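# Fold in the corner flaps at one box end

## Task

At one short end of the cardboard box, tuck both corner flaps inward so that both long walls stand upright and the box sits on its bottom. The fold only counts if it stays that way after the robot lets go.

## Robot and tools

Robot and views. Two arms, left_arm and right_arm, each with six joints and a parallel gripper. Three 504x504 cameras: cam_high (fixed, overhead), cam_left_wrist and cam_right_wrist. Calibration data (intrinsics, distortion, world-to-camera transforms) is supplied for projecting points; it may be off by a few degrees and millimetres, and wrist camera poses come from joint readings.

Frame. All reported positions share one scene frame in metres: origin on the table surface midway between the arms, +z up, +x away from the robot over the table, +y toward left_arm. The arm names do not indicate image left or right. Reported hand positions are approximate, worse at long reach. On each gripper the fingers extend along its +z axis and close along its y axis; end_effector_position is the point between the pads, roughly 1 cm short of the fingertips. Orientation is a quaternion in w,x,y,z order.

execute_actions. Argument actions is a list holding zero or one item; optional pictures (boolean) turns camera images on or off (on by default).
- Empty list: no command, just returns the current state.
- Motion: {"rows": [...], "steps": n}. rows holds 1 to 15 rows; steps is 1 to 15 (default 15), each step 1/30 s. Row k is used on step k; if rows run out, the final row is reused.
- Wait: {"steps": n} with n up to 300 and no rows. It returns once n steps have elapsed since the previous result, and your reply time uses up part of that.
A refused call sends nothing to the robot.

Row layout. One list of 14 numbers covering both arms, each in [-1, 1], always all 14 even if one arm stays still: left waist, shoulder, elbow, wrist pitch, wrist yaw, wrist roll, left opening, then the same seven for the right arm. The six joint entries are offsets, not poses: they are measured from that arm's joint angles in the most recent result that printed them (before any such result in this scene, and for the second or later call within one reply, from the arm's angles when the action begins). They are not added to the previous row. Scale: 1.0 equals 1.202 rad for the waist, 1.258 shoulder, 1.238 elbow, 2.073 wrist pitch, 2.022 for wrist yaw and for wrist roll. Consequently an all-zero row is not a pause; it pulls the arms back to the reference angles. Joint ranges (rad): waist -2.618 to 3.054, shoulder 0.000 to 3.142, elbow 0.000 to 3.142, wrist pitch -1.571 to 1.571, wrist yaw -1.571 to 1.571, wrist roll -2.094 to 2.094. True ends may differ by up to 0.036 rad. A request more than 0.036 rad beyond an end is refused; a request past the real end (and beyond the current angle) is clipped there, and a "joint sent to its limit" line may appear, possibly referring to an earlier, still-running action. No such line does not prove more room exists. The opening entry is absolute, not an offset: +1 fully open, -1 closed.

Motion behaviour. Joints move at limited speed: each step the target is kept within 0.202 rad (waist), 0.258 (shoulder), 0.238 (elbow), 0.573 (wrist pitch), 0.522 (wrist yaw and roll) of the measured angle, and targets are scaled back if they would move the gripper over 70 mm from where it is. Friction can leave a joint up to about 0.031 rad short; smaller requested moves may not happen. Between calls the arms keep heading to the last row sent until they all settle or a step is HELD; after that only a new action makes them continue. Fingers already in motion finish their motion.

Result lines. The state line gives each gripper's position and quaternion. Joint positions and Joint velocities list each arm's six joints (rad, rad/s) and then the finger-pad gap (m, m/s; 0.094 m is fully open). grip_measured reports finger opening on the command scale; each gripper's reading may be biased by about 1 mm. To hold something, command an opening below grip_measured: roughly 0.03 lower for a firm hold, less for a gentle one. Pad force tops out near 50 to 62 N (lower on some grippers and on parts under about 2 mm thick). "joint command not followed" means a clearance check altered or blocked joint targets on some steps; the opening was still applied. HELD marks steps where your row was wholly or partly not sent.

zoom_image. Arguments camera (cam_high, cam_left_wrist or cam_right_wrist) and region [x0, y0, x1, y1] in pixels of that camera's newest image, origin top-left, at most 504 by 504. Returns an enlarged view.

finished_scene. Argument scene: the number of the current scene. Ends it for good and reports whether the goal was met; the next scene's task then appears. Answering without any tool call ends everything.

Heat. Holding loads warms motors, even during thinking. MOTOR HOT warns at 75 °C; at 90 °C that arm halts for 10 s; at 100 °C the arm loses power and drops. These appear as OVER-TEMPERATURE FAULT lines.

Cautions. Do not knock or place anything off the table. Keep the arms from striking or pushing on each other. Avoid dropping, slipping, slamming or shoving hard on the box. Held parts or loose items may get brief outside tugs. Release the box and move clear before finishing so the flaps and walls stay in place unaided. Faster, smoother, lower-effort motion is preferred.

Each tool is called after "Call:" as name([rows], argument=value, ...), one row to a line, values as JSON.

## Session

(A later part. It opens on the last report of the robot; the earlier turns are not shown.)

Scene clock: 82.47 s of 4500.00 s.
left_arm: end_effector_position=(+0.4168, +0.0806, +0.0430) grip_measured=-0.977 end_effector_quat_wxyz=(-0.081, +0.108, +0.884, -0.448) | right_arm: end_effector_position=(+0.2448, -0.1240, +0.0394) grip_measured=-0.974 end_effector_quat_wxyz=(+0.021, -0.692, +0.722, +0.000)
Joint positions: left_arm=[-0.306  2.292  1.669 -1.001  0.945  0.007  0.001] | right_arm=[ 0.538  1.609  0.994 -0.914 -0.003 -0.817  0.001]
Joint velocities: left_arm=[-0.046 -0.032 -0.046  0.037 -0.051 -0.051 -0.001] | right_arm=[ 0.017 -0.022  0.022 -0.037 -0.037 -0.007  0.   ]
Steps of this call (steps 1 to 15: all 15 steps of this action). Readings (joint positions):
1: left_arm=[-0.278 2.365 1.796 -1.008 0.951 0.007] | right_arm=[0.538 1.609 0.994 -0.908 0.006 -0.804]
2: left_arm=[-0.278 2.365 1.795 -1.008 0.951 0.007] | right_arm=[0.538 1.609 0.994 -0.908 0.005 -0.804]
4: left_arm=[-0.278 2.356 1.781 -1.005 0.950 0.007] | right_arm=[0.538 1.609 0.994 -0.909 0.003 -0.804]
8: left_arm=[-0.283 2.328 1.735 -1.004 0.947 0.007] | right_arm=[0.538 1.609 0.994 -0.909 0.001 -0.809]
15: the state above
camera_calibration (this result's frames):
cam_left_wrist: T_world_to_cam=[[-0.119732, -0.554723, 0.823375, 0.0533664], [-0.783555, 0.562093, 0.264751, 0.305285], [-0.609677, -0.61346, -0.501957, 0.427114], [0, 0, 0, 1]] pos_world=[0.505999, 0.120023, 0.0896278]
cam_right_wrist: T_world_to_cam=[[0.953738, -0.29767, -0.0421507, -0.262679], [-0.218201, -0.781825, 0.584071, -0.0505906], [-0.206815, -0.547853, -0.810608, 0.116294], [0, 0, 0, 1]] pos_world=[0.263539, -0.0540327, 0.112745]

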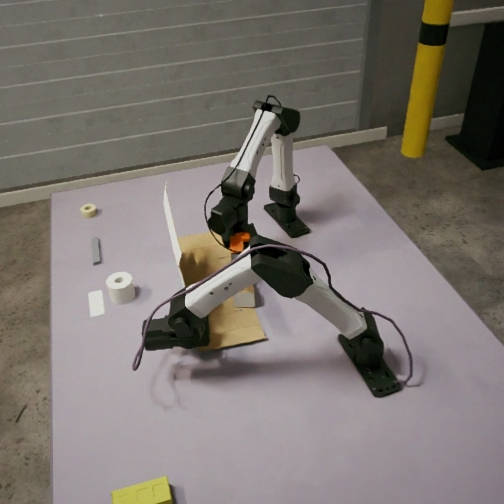

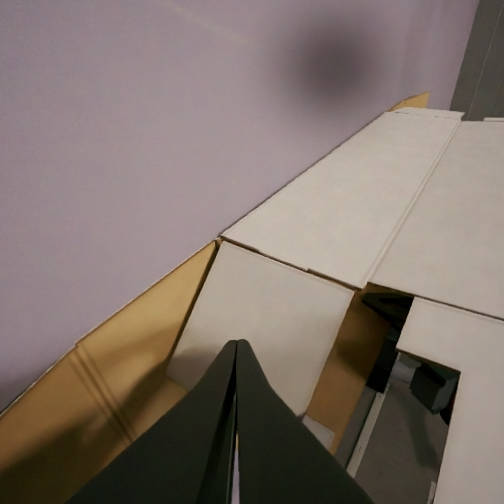

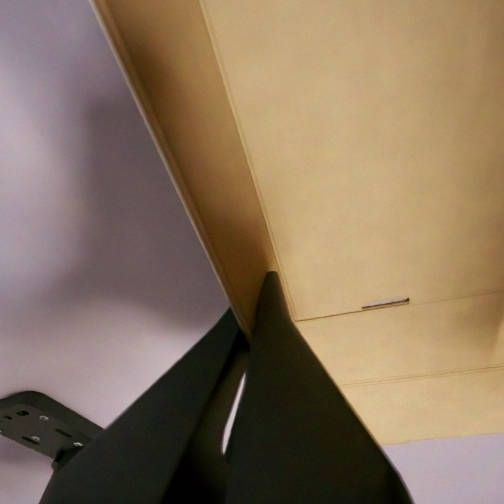

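Call:
execute_actions([
  {"rows": [[-0.006,-0.02,-0.018,0,0.005,0,-1,0,0,0,0,0,0,-1],[-0.01,-0.024,-0.028,0,0.005,0,-1,0,0,0,0,0,0,-1],[-0.014,-0.028,-0.038,0,0.005,0,-1,0,0,0,0,0,0,-1],[-0.018,-0.032,-0.048,0,0.005,0,-1,0,0,0,0,0,0,-1],[-0.022,-0.036,-0.058,0,0.005,0,-1,0,0,0,0,0,0,-1],[-0.027,-0.04,-0.067,0,0.005,0,-1,0,0,0,0,0,0,-1],[-0.033,-0.044,-0.075,0,0.005,0,-1,0,0,0,0,0,0,-1],[-0.04,-0.044,-0.075,0,0.005,0,-1,0,0,0,0,0,0,-1],[-0.047,-0.044,-0.075,0,0.005,0,-1,0,0,0,0,0,0,-1],[-0.054,-0.044,-0.075,0,0.005,0,-1,0,0,0,0,0,0,-1],[-0.061,-0.044,-0.075,0,0.005,0,-1,0,0,0,0,0,0,-1],[-0.068,-0.044,-0.075,0,0.005,0,-1,0,0,0,0,0,0,-1],[-0.075,-0.044,-0.075,0,0.005,0,-1,0,0,0,0,0,0,-1],[-0.08,-0.044,-0.075,0,0.005,0,-1,0,0,0,0,0,0,-1]], "steps": 15},
], pictures=false)

Call:
execute_actions([
  {"steps": 5},
])

Scene clock: 90.27 s of 4500.00 s.
left_arm: end_effector_position=(+0.3897, +0.0663, +0.0422) grip_measured=-0.977 end_effector_quat_wxyz=(-0.103, +0.126, +0.881, -0.444) | right_arm: end_effector_position=(+0.2380, -0.1304, +0.0392) grip_measured=-0.974 end_effector_quat_wxyz=(+0.002, -0.690, +0.723, +0.000)
Joint positions: left_arm=[-0.358  2.255  1.6   -0.991  0.944  0.007  0.001] | right_arm=[ 0.538  1.609  0.994 -0.952 -0.001 -0.812  0.001]
Joint velocities: left_arm=[-0.11  -0.002 -0.007 -0.051 -0.095  0.007 -0.001] | right_arm=[-0.002 -0.007 -0.017 -0.183 -0.022  0.022 -0.   ]
Steps of this call (steps 1 to 15: the robot went on to your last target; steps 16 to 90: nothing new was sent; then 4.30 s passed at rest; steps 91 to 105: all 15 steps of this action). Readings (joint positions):
91: left_arm=[-0.307 2.291 1.668 -1.000 0.944 0.007] | right_arm=[0.538 1.609 0.994 -0.914 -0.003 -0.818]
92: left_arm=[-0.307 2.291 1.666 -0.998 0.944 0.007] | right_arm=[0.538 1.609 0.994 -0.914 -0.003 -0.819]
94: left_arm=[-0.307 2.283 1.651 -0.993 0.944 0.007] | right_arm=[0.538 1.609 0.994 -0.915 -0.004 -0.823]
98: left_arm=[-0.319 2.261 1.608 -0.991 0.944 0.007] | right_arm=[0.538 1.609 0.994 -0.916 -0.005 -0.825]
105: the state above

Scene clock: 90.43 s of 4500.00 s.
left_arm: end_effector_position=(+0.3880, +0.0640, +0.0422) grip_measured=-0.977 end_effector_quat_wxyz=(-0.105, +0.128, +0.881, -0.443) | right_arm: end_effector_position=(+0.2360, -0.1324, +0.0392) grip_measured=-0.974 end_effector_quat_wxyz=(-0.004, -0.689, +0.725, -0.000)
Joint positions: left_arm=[-0.365  2.255  1.6   -0.991  0.944  0.006  0.001] | right_arm=[ 0.538  1.609  0.994 -0.963  0.001 -0.809  0.001]
Joint velocities: left_arm=[ 0.007  0.007 -0.012  0.037  0.037 -0.022 -0.001] | right_arm=[-0.007 -0.007  0.002 -0.007  0.007  0.022  0.   ]
Steps of this call (steps 1 to 5: the robot went on to your last target). Readings (joint positions):
1: left_arm=[-0.361 2.255 1.600 -0.991 0.944 0.007] | right_arm=[0.538 1.609 0.994 -0.957 0.000 -0.811]
2: left_arm=[-0.363 2.255 1.600 -0.991 0.944 0.007] | right_arm=[0.538 1.609 0.994 -0.960 0.001 -0.810]
4: left_arm=[-0.365 2.255 1.600 -0.991 0.944 0.006] | right_arm=[0.538 1.609 0.994 -0.963 0.001 -0.809]
5: the state above
camera_calibration (this result's frames):
cam_left_wrist: T_world_to_cam=[[-0.132896, -0.553469, 0.822199, 0.0465218], [-0.743454, 0.604266, 0.286598, 0.273057], [-0.65545, -0.573179, -0.491783, 0.413702], [0, 0, 0, 1]] pos_world=[0.480349, 0.0978746, 0.0869437]
cam_right_wrist: T_world_to_cam=[[0.949294, -0.307605, -0.0649683, -0.256183], [-0.203571, -0.758886, 0.618587, -0.0607665], [-0.239584, -0.573995, -0.783025, 0.112856], [0, 0, 0, 1]] pos_world=[0.257861, -0.0601394, 0.109315]

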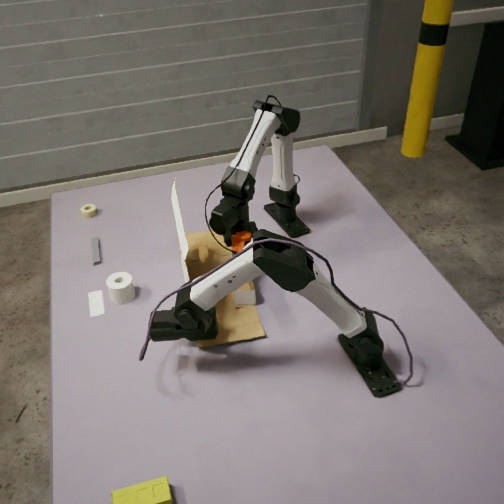

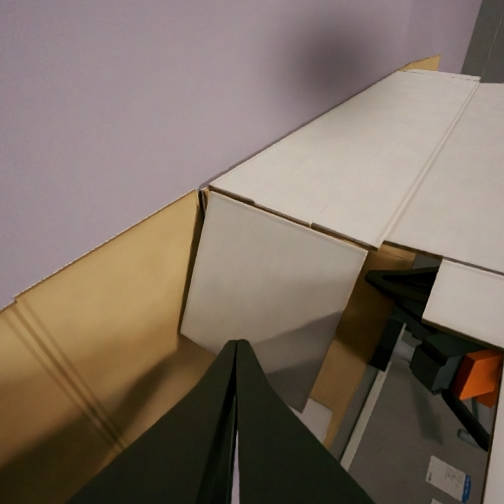

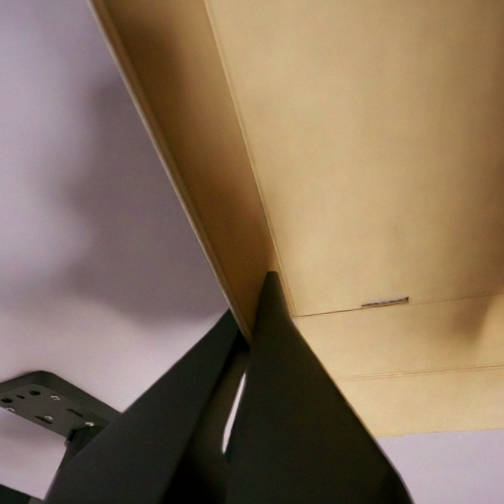

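Call:
execute_actions([
  {"rows": [[0.03,0,0,0,0,0,-1,0,0,0,0.01,0,0,-1],[0.06,0,0,0,0,0,-1,0,0,0,0.02,0,0,-1],[0.09,-0.02,0,0,0,0,-1,0,0,0,0.024,0,0,-1],[0.12,-0.05,-0.02,0,0,0,-1,0,0,0,0.024,0,0,-1],[0.15,-0.09,-0.05,0.03,0,0.03,-1,0,0,0,0.024,0,0,-1],[0.18,-0.13,-0.09,0.07,0,0.07,-1,0,0,0,0.024,0,0,-1],[0.2,-0.17,-0.13,0.11,0,0.11,-1,0,0,0,0.024,0,0,-1],[0.22,-0.21,-0.17,0.15,0,0.15,-1,0,0,0,0.024,0,0,-1],[0.22,-0.25,-0.21,0.19,0,0.19,-1,0,0,0,0.024,0,0,-1],[0.22,-0.29,-0.25,0.23,0,0.23,-1,0,0,0,0.024,0,0,-1],[0.22,-0.33,-0.29,0.27,0,0.27,-1,0,0,0,0.024,0,0,-1],[0.22,-0.37,-0.33,0.31,0,0.31,-1,0,0,0,0.024,0,0,-1],[0.22,-0.41,-0.37,0.35,0,0.35,-1,0,0,0,0.024,0,0,-1],[0.22,-0.44,-0.41,0.39,0,0.39,-1,0,0,0,0.024,0,0,-1],[0.22,-0.46,-0.45,0.43,0,0.43,-1,0,0,0,0.024,0,0,-1]], "steps": 15},
], pictures=false)

Call:
execute_actions([
  {"steps": 8},
], pictures=false)

Scene clock: 115.23 s of 4500.00 s.
left_arm: end_effector_position=(+0.4372, +0.1708, +0.1402) grip_measured=-0.977 end_effector_quat_wxyz=(+0.353, +0.372, +0.781, -0.355) | right_arm: end_effector_position=(+0.2421, -0.1285, +0.0392) grip_measured=-0.974 end_effector_quat_wxyz=(+0.011, -0.689, +0.725, -0.004)
Joint positions: left_arm=[-0.08   1.735  1.149 -0.42   0.939  0.561  0.001] | right_arm=[ 0.538  1.609  0.994 -0.934  0.007 -0.809  0.001]
Joint velocities: left_arm=[-0.266 -1.297 -1.306  2.19  -0.037  2.029 -0.   ] | right_arm=[-0.017  0.002 -0.002 -0.037  0.022 -0.095  0.   ]
Steps of this call (steps 1 to 30: the robot went on to your last target; steps 31 to 90: nothing new was sent; then 21.30 s passed at rest; steps 91 to 105: all 15 steps of this action). Readings (joint positions):
91: left_arm=[-0.360 2.255 1.600 -0.991 0.945 0.005] | right_arm=[0.538 1.609 0.994 -0.965 0.002 -0.809]
92: left_arm=[-0.352 2.255 1.600 -0.991 0.945 0.005] | right_arm=[0.538 1.609 0.994 -0.962 0.001 -0.809]
94: left_arm=[-0.314 2.250 1.598 -0.991 0.945 0.005] | right_arm=[0.538 1.609 0.994 -0.945 0.002 -0.809]
98: left_arm=[-0.162 2.121 1.473 -0.878 0.943 0.112] | right_arm=[0.538 1.609 0.994 -0.938 0.005 -0.809]
105: the state above

Scene clock: 115.50 s of 4500.00 s.
left_arm: end_effector_position=(+0.4455, +0.1623, +0.1621) grip_measured=-0.977 end_effector_quat_wxyz=(+0.475, +0.507, +0.670, -0.262) | right_arm: end_effector_position=(+0.2422, -0.1285, +0.0392) grip_measured=-0.974 end_effector_quat_wxyz=(+0.011, -0.689, +0.725, -0.004)
Joint positions: left_arm=[-0.099  1.671  1.061 -0.17   0.945  0.819  0.001] | right_arm=[ 0.538  1.609  0.994 -0.934  0.007 -0.809  0.001]
Joint velocities: left_arm=[-0.027 -0.007 -0.022  0.3   -0.007  0.315 -0.001] | right_arm=[ 0.002 -0.002 -0.007  0.007  0.007  0.11   0.   ]
Steps of this call (steps 1 to 8: the robot went on to your last target). Readings (joint positions):
1: left_arm=[-0.088 1.698 1.112 -0.359 0.941 0.624] | right_arm=[0.538 1.609 0.994 -0.934 0.007 -0.809]
2: left_arm=[-0.094 1.678 1.090 -0.312 0.943 0.674] | right_arm=[0.538 1.609 0.994 -0.934 0.007 -0.809]
4: left_arm=[-0.099 1.671 1.072 -0.241 0.945 0.745] | right_arm=[0.538 1.609 0.994 -0.934 0.007 -0.809]
8: the state above

Call:
execute_actions([
  {"rows": [[0,0,-0.02,0.04,-0.015,0.03,-1,0,0,0,0,0,0,-1],[0,0,-0.04,0.05,-0.03,0.04,-1,0,0,0,0,0,0,-1],[0,0,-0.06,0.06,-0.045,0.045,-1,0,0,0,0,0,0,-1],[-0.01,0,-0.08,0.07,-0.06,0.045,-1,0,0,0,0,0,0,-1],[-0.025,0.01,-0.1,0.08,-0.075,0.045,-1,0,0,0,0,0,0,-1],[-0.04,0.02,-0.12,0.09,-0.09,0.045,-1,0,0,0,0,0,0,-1],[-0.055,0.03,-0.14,0.1,-0.105,0.045,-1,0,0,0,0,0,0,-1],[-0.07,0.04,-0.16,0.11,-0.118,0.045,-1,0,0,0,0,0,0,-1],[-0.085,0.05,-0.18,0.12,-0.126,0.045,-1,0,0,0,0,0,0,-1],[-0.1,0.06,-0.195,0.13,-0.126,0.045,-1,0,0,0,0,0,0,-1],[-0.115,0.07,-0.21,0.13,-0.126,0.045,-1,0,0,0,0,0,0,-1],[-0.13,0.078,-0.21,0.13,-0.126,0.045,-1,0,0,0,0,0,0,-1],[-0.145,0.085,-0.21,0.13,-0.126,0.045,-1,0,0,0,0,0,0,-1],[-0.157,0.09,-0.21,0.13,-0.126,0.045,-1,0,0,0,0,0,0,-1],[-0.167,0.093,-0.21,0.13,-0.126,0.045,-1,0,0,0,0,0,0,-1]], "steps": 15},
], pictures=false)

Call:
execute_actions([
  {"steps": 10},
])

Scene clock: 121.43 s of 4500.00 s.
left_arm: end_effector_position=(+0.3973, +0.1262, +0.0415) grip_measured=-0.977 end_effector_quat_wxyz=(+0.390, +0.570, +0.690, -0.217) | right_arm: end_effector_position=(+0.2423, -0.1286, +0.0392) grip_measured=-0.974 end_effector_quat_wxyz=(+0.011, -0.689, +0.725, -0.005)
Joint positions: left_arm=[-0.272  1.779  0.811  0.041  0.72   0.903  0.001] | right_arm=[ 0.538  1.609  0.994 -0.934  0.008 -0.809  0.001]
Joint velocities: left_arm=[-0.437  0.266 -0.056  0.081 -0.125 -0.037 -0.   ] | right_arm=[ 0.002 -0.012 -0.017  0.022 -0.051  0.007 -0.   ]
Steps of this call (steps 1 to 30: the robot went on to your last target; steps 31 to 90: nothing new was sent; then 2.43 s passed at rest; steps 91 to 105: all 15 steps of this action). Readings (joint positions):
91: left_arm=[-0.099 1.671 1.061 -0.120 0.942 0.871] | right_arm=[0.538 1.609 0.994 -0.934 0.007 -0.809]
92: left_arm=[-0.099 1.671 1.055 -0.110 0.934 0.874] | right_arm=[0.538 1.609 0.994 -0.934 0.008 -0.809]
94: left_arm=[-0.099 1.671 1.026 -0.080 0.906 0.885] | right_arm=[0.538 1.609 0.994 -0.934 0.008 -0.809]
98: left_arm=[-0.136 1.682 0.926 -0.020 0.814 0.896] | right_arm=[0.538 1.609 0.994 -0.934 0.008 -0.809]
105: the state above

Scene clock: 121.77 s of 4500.00 s.
left_arm: end_effector_position=(+0.3976, +0.1177, +0.0400) grip_measured=-0.977 end_effector_quat_wxyz=(+0.394, +0.580, +0.681, -0.210) | right_arm: end_effector_position=(+0.2423, -0.1286, +0.0392) grip_measured=-0.974 end_effector_quat_wxyz=(+0.011, -0.689, +0.725, -0.005)
Joint positions: left_arm=[-0.3    1.788  0.809  0.073  0.7    0.904  0.001] | right_arm=[ 0.538  1.609  0.994 -0.934  0.008 -0.809  0.001]
Joint velocities: left_arm=[-0.017 -0.002 -0.017  0.066 -0.051 -0.051 -0.   ] | right_arm=[ 0.012 -0.007 -0.007 -0.095  0.022  0.007  0.   ]
Steps of this call (steps 1 to 10: the robot went on to your last target). Readings (joint positions):
1: left_arm=[-0.286 1.785 0.809 0.043 0.716 0.904] | right_arm=[0.538 1.609 0.994 -0.934 0.008 -0.809]
2: left_arm=[-0.295 1.788 0.809 0.045 0.713 0.904] | right_arm=[0.538 1.609 0.994 -0.934 0.008 -0.809]
4: left_arm=[-0.300 1.788 0.809 0.057 0.709 0.904] | right_arm=[0.538 1.609 0.994 -0.934 0.008 -0.809]
8: left_arm=[-0.300 1.788 0.809 0.070 0.702 0.904] | right_arm=[0.538 1.609 0.994 -0.934 0.008 -0.809]
10: the state above
camera_calibration (this result's frames):
cam_left_wrist: T_world_to_cam=[[-0.962619, -0.215754, -0.163755, 0.408883], [-0.11631, 0.875256, -0.469467, -0.00266446], [0.244617, -0.432871, -0.867632, 0.0903027], [0, 0, 0, 1]] pos_world=[0.371199, 0.12964, 0.144055]
cam_right_wrist: T_world_to_cam=[[0.950615, -0.307255, -0.0438782, -0.262029], [-0.220217, -0.767334, 0.602248, -0.0530442], [-0.218713, -0.562843, -0.797103, 0.113522], [0, 0, 0, 1]] pos_world=[0.262236, -0.0573172, 0.110937]

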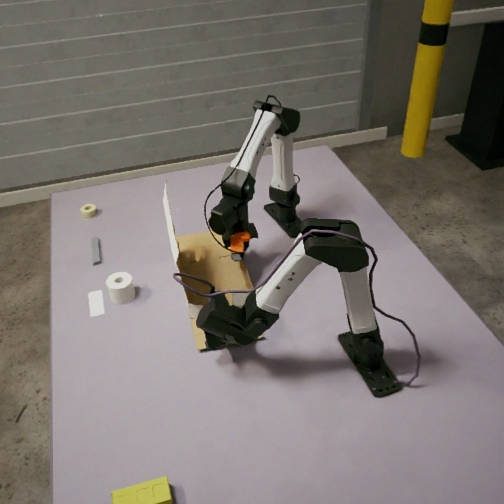

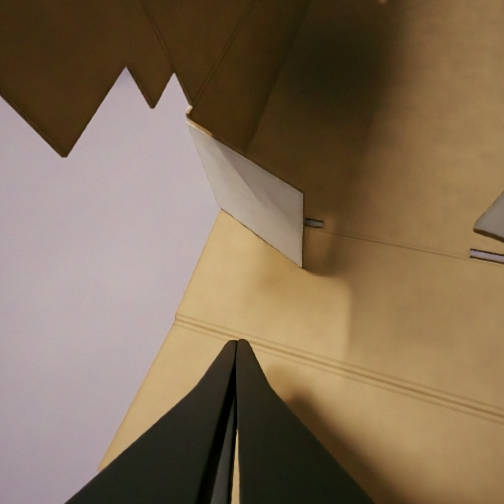

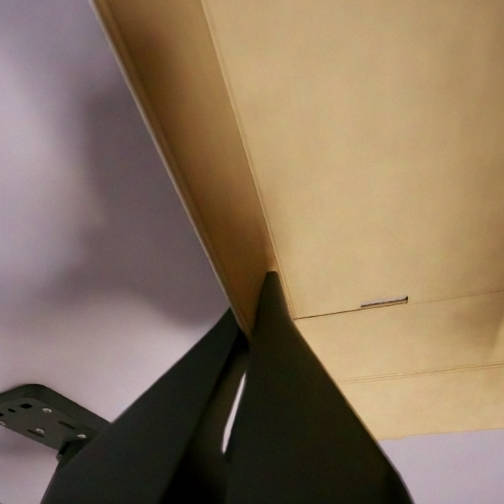

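Call:
execute_actions([
  {"rows": [[-0.015,0.012,0.02,0,0,0,-1,0,0,0,0,0,0,-1],[-0.026,0.019,0.029,0,0,0,-1,0,0,0,0,0,0,-1],[-0.037,0.026,0.038,0,0,0,-1,0,0,0,0,0,0,-1],[-0.048,0.033,0.047,0,0,0,-1,0,0,0,0,0,0,-1],[-0.059,0.04,0.056,0,0,0,-1,0,0,0,0,0,0,-1],[-0.07,0.047,0.065,0,0,0,-1,0,0,0,0,0,0,-1],[-0.081,0.054,0.074,0,0,0,-1,0,0,0,0,0,0,-1],[-0.091,0.061,0.083,0,0,0,-1,0,0,0,0,0,0,-1],[-0.101,0.068,0.092,0,0,0,-1,0,0,0,0,0,0,-1],[-0.111,0.075,0.1,0,0,0,-1,0,0,0,0,0,0,-1],[-0.121,0.082,0.108,0,0,0,-1,0,0,0,0,0,0,-1],[-0.13,0.089,0.116,0,0,0,-1,0,0,0,0,0,0,-1],[-0.138,0.096,0.124,0,0,0,-1,0,0,0,0,0,0,-1],[-0.145,0.103,0.132,0,0,0,-1,0,0,0,0,0,0,-1]], "steps": 15},
], pictures=false)

Call:
execute_actions([
  {"steps": 5},
])

Scene clock: 128.40 s of 4500.00 s.
left_arm: end_effector_position=(+0.3947, +0.0521, +0.0400) grip_measured=-0.977 end_effector_quat_wxyz=(+0.388, +0.632, +0.629, -0.234) | right_arm: end_effector_position=(+0.2426, -0.1296, +0.0392) grip_measured=-0.974 end_effector_quat_wxyz=(+0.010, -0.687, +0.727, -0.007)
Joint positions: left_arm=[-0.455  1.896  0.941  0.076  0.697  0.905  0.001] | right_arm=[ 0.538  1.609  0.994 -0.936  0.014 -0.803  0.001]
Joint velocities: left_arm=[-0.198  0.198  0.188  0.007 -0.007 -0.051  0.   ] | right_arm=[-0.007 -0.007  0.002 -0.066 -0.022 -0.022  0.   ]
Steps of this call (steps 1 to 30: the robot went on to your last target; steps 31 to 90: nothing new was sent; then 3.13 s passed at rest; steps 91 to 105: all 15 steps of this action). Readings (joint positions):
91: left_arm=[-0.300 1.788 0.809 0.078 0.698 0.905] | right_arm=[0.538 1.609 0.994 -0.934 0.008 -0.809]
92: left_arm=[-0.304 1.789 0.811 0.078 0.698 0.905] | right_arm=[0.538 1.609 0.994 -0.934 0.008 -0.809]
94: left_arm=[-0.321 1.801 0.826 0.077 0.698 0.905] | right_arm=[0.538 1.609 0.994 -0.934 0.008 -0.809]
98: left_arm=[-0.378 1.837 0.871 0.077 0.698 0.905] | right_arm=[0.538 1.609 0.994 -0.934 0.008 -0.809]
105: the state above

Scene clock: 128.57 s of 4500.00 s.
left_arm: end_effector_position=(+0.3941, +0.0480, +0.0396) grip_measured=-0.977 end_effector_quat_wxyz=(+0.387, +0.635, +0.625, -0.236) | right_arm: end_effector_position=(+0.2426, -0.1296, +0.0392) grip_measured=-0.974 end_effector_quat_wxyz=(+0.010, -0.687, +0.727, -0.007)
Joint positions: left_arm=[-0.465  1.904  0.95   0.076  0.697  0.905  0.001] | right_arm=[ 0.538  1.609  0.994 -0.936  0.014 -0.802  0.001]
Joint velocities: left_arm=[-0.017  0.012 -0.002  0.037  0.022 -0.037 -0.   ] | right_arm=[-0.007 -0.007 -0.007 -0.051  0.022  0.037  0.   ]
Steps of this call (steps 1 to 5: the robot went on to your last target). Readings (joint positions):
1: left_arm=[-0.461 1.901 0.946 0.076 0.697 0.905] | right_arm=[0.538 1.609 0.994 -0.936 0.014 -0.802]
2: left_arm=[-0.464 1.903 0.949 0.076 0.697 0.905] | right_arm=[0.538 1.609 0.994 -0.936 0.014 -0.802]
4: left_arm=[-0.465 1.904 0.950 0.076 0.697 0.905] | right_arm=[0.538 1.609 0.994 -0.936 0.014 -0.802]
5: the state above
camera_calibration (this result's frames):
cam_left_wrist: T_world_to_cam=[[-0.980229, -0.058159, -0.189126, 0.390711], [0.0398223, 0.878282, -0.476481, -0.00361352], [0.193818, -0.474592, -0.858602, 0.0822805], [0, 0, 0, 1]] pos_world=[0.367183, 0.0649467, 0.142818]
cam_right_wrist: T_world_to_cam=[[0.94879, -0.313384, -0.039851, -0.263183], [-0.226518, -0.762812, 0.605646, -0.0517451], [-0.220199, -0.565604, -0.794735, 0.112955], [0, 0, 0, 1]] pos_world=[0.262857, -0.0580611, 0.110621]

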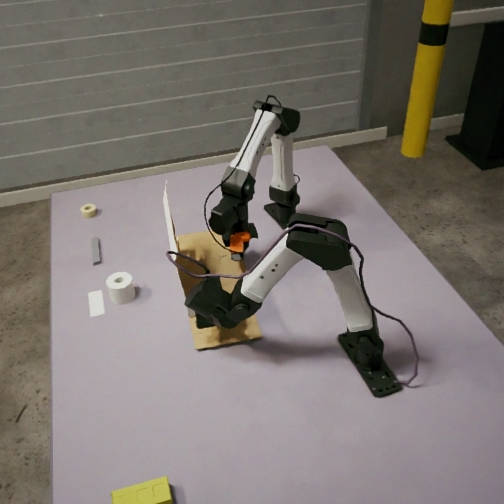

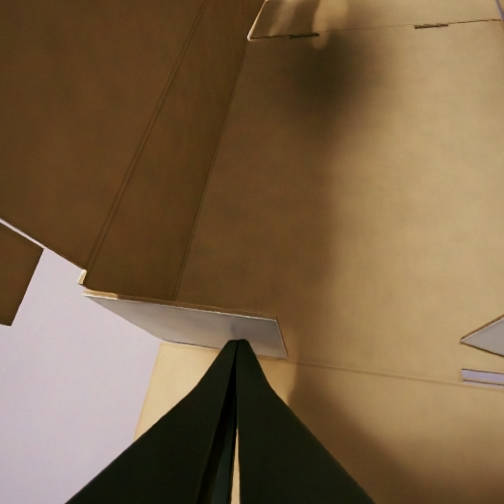

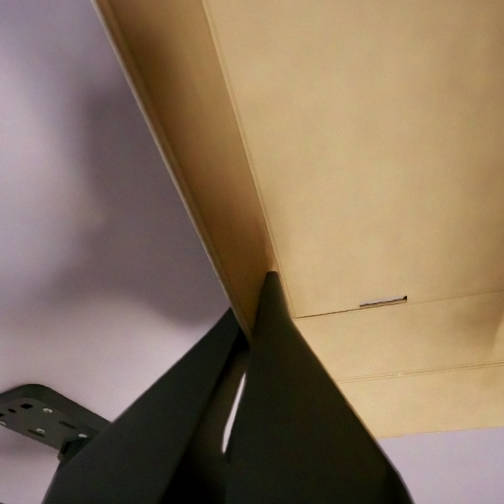

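Call:
execute_actions([
  {"rows": [[-0.012,0,0,0,0,0,-1,0,0,0,0,0,0,-1],[-0.018,0,0,0,0,0,-1,0,0,0,0,0,0,-1],[-0.024,0,0,0,0,0,-1,0,0,0,0,0,0,-1],[-0.027,0,0,0,0,0,-1,0,0,0,0,0,0,-1]], "steps": 8},
], pictures=false)

Call:
execute_actions([
  {"rows": [[0.01,-0.02,-0.015,0,0,0,-1,0,0,0,0,0,0,-1],[0.02,-0.035,-0.03,0,0,0,-1,0,0,0,0,0,0,-0.95],[0.03,-0.05,-0.045,0,0,0,-1,0,0,0,0,0,0,-0.85],[0.04,-0.065,-0.06,0,0,0,-1,0,0,0,0,0,0,-0.7],[0.05,-0.08,-0.075,0,0,0,-1,0,0,0,0,0,0,-0.5],[0.06,-0.095,-0.09,0,0,0,-1,0,0,0,0,0,0,-0.3],[0.07,-0.11,-0.105,0,0,0,-1,0,-0.02,0,0,0,0,-0.2],[0.08,-0.125,-0.12,0,0,0,-1,0,-0.05,0,-0.01,0,0,-0.2],[0.09,-0.14,-0.135,0,0,0,-1,0,-0.08,0,-0.02,0,0,-0.2],[0.1,-0.155,-0.15,0,0,0,-1,0,-0.11,0,-0.025,0,0,-0.2],[0.1,-0.17,-0.15,0,0,0,-1,0,-0.14,0,-0.03,0,0,-0.2],[0.1,-0.185,-0.15,0,0,0,-1,0,-0.17,0,-0.03,0,0,-0.2],[0.1,-0.2,-0.15,0,0,0,-1,0,-0.19,0,-0.03,0,0,-0.2]], "steps": 15},
], pictures=false)

Call:
execute_actions([
  {"steps": 8},
])

Scene clock: 135.17 s of 4500.00 s.
left_arm: end_effector_position=(+0.3899, +0.0425, +0.0389) grip_measured=-0.977 end_effector_quat_wxyz=(+0.384, +0.641, +0.621, -0.236) | right_arm: end_effector_position=(+0.2423, -0.1299, +0.0392) grip_measured=-0.974 end_effector_quat_wxyz=(+0.009, -0.687, +0.727, -0.007)
Joint positions: left_arm=[-0.482  1.904  0.95   0.076  0.69   0.905  0.001] | right_arm=[ 0.538  1.609  0.994 -0.937  0.014 -0.802  0.001]
Joint velocities: left_arm=[-0.042 -0.017 -0.002 -0.051 -0.051  0.081 -0.001] | right_arm=[ 0.022  0.002 -0.002 -0.007 -0.081 -0.022 -0.   ]
Steps of this call (steps 1 to 15: the robot went on to your last target; steps 16 to 90: nothing new was sent; then 3.33 s passed at rest; steps 91 to 98: all 8 steps of this action). Readings (joint positions):
91: left_arm=[-0.465 1.904 0.950 0.076 0.697 0.905] | right_arm=[0.538 1.609 0.994 -0.936 0.014 -0.802]
92: left_arm=[-0.465 1.904 0.950 0.076 0.697 0.905] | right_arm=[0.538 1.609 0.994 -0.936 0.014 -0.802]
94: left_arm=[-0.470 1.904 0.950 0.076 0.694 0.905] | right_arm=[0.538 1.609 0.994 -0.937 0.014 -0.802]
98: the state above

Scene clock: 135.67 s of 4500.00 s.
left_arm: end_effector_position=(+0.3813, +0.0981, +0.0687) grip_measured=-0.977 end_effector_quat_wxyz=(+0.417, +0.605, +0.647, -0.203) | right_arm: end_effector_position=(+0.2442, -0.1282, +0.0956) grip_measured=-0.202 end_effector_quat_wxyz=(+0.106, -0.682, +0.723, -0.012)
Joint positions: left_arm=[-0.364  1.679  0.778  0.072  0.689  0.905  0.001] | right_arm=[ 0.538  1.382  0.994 -0.97   0.014 -0.802  0.037]
Joint velocities: left_arm=[-0.007 -0.315 -0.002 -0.007 -0.007  0.081 -0.   ] | right_arm=[ 0.007 -0.667  0.012 -0.051  0.051 -0.022 -0.001]
Steps of this call (steps 1 to 15: all 15 steps of this action). Readings (joint positions):
1: left_arm=[-0.482 1.904 0.950 0.076 0.690 0.905] | right_arm=[0.538 1.609 0.994 -0.937 0.014 -0.802]
2: left_arm=[-0.480 1.901 0.947 0.076 0.690 0.905] | right_arm=[0.538 1.609 0.994 -0.937 0.014 -0.802]
4: left_arm=[-0.468 1.878 0.922 0.076 0.690 0.905] | right_arm=[0.538 1.609 0.994 -0.937 0.014 -0.802]
8: left_arm=[-0.416 1.800 0.849 0.076 0.690 0.905] | right_arm=[0.538 1.602 0.994 -0.938 0.014 -0.802]
15: the state above

Scene clock: 135.93 s of 4500.00 s.
left_arm: end_effector_position=(+0.3820, +0.0979, +0.0743) grip_measured=-0.977 end_effector_quat_wxyz=(+0.424, +0.605, +0.644, -0.200) | right_arm: end_effector_position=(+0.2420, -0.1301, +0.1002) grip_measured=-0.202 end_effector_quat_wxyz=(+0.110, -0.682, +0.723, -0.012)
Joint positions: left_arm=[-0.364  1.664  0.778  0.073  0.689  0.905  0.001] | right_arm=[ 0.538  1.36   0.994 -0.983  0.014 -0.802  0.037]
Joint velocities: left_arm=[ 0.002 -0.002 -0.022  0.007  0.037  0.022 -0.001] | right_arm=[-0.012 -0.002  0.002  0.022 -0.007 -0.022  0.   ]
Steps of this call (steps 1 to 8: the robot went on to your last target). Readings (joint positions):
1: left_arm=[-0.364 1.671 0.778 0.073 0.689 0.905] | right_arm=[0.538 1.365 0.994 -0.972 0.014 -0.802]
2: left_arm=[-0.364 1.666 0.778 0.073 0.689 0.905] | right_arm=[0.538 1.361 0.994 -0.974 0.014 -0.802]
4: left_arm=[-0.364 1.664 0.778 0.073 0.689 0.905] | right_arm=[0.538 1.360 0.994 -0.979 0.014 -0.802]
8: the state above
camera_calibration (this result's frames):
cam_left_wrist: T_world_to_cam=[[-0.954876, -0.164693, -0.24716, 0.393428], [-0.0229682, 0.870629, -0.491403, -0.0045555], [0.296116, -0.463552, -0.835126, 0.0962515], [0, 0, 0, 1]] pos_world=[0.347069, 0.113379, 0.175383]
cam_right_wrist: T_world_to_cam=[[0.946867, -0.315301, 0.063473, -0.270489], [-0.308168, -0.83291, 0.459667, -0.0639159], [-0.0920664, -0.454804, -0.88582, 0.153507], [0, 0, 0, 1]] pos_world=[0.250553, -0.0687061, 0.182528]

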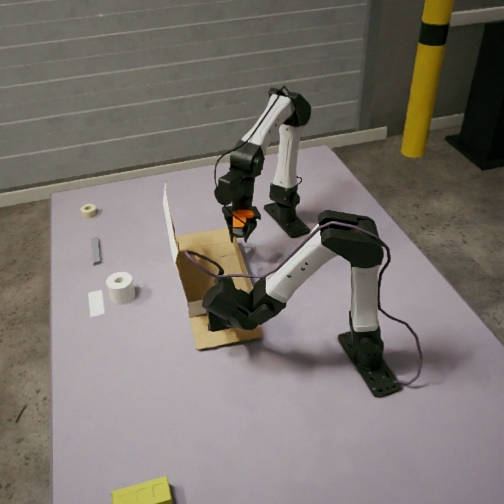

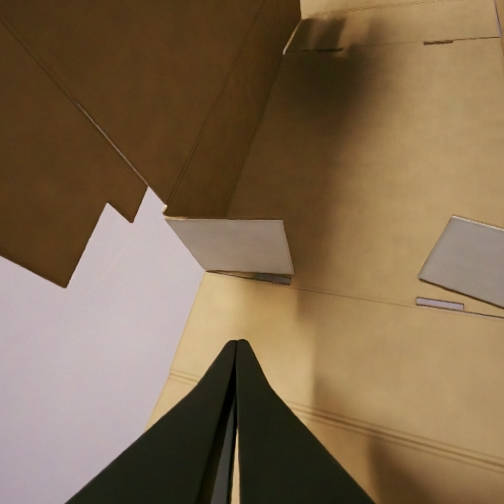

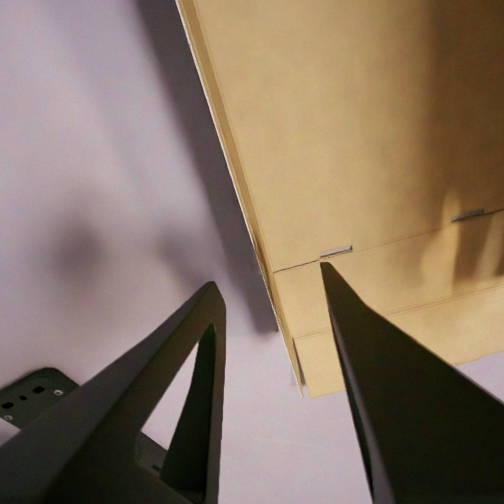

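Both flaps are folded, at roughly 95° and 100°, and the walls are upright.

Call:
finished_scene(scene=2)

The scene is finished: the task was done.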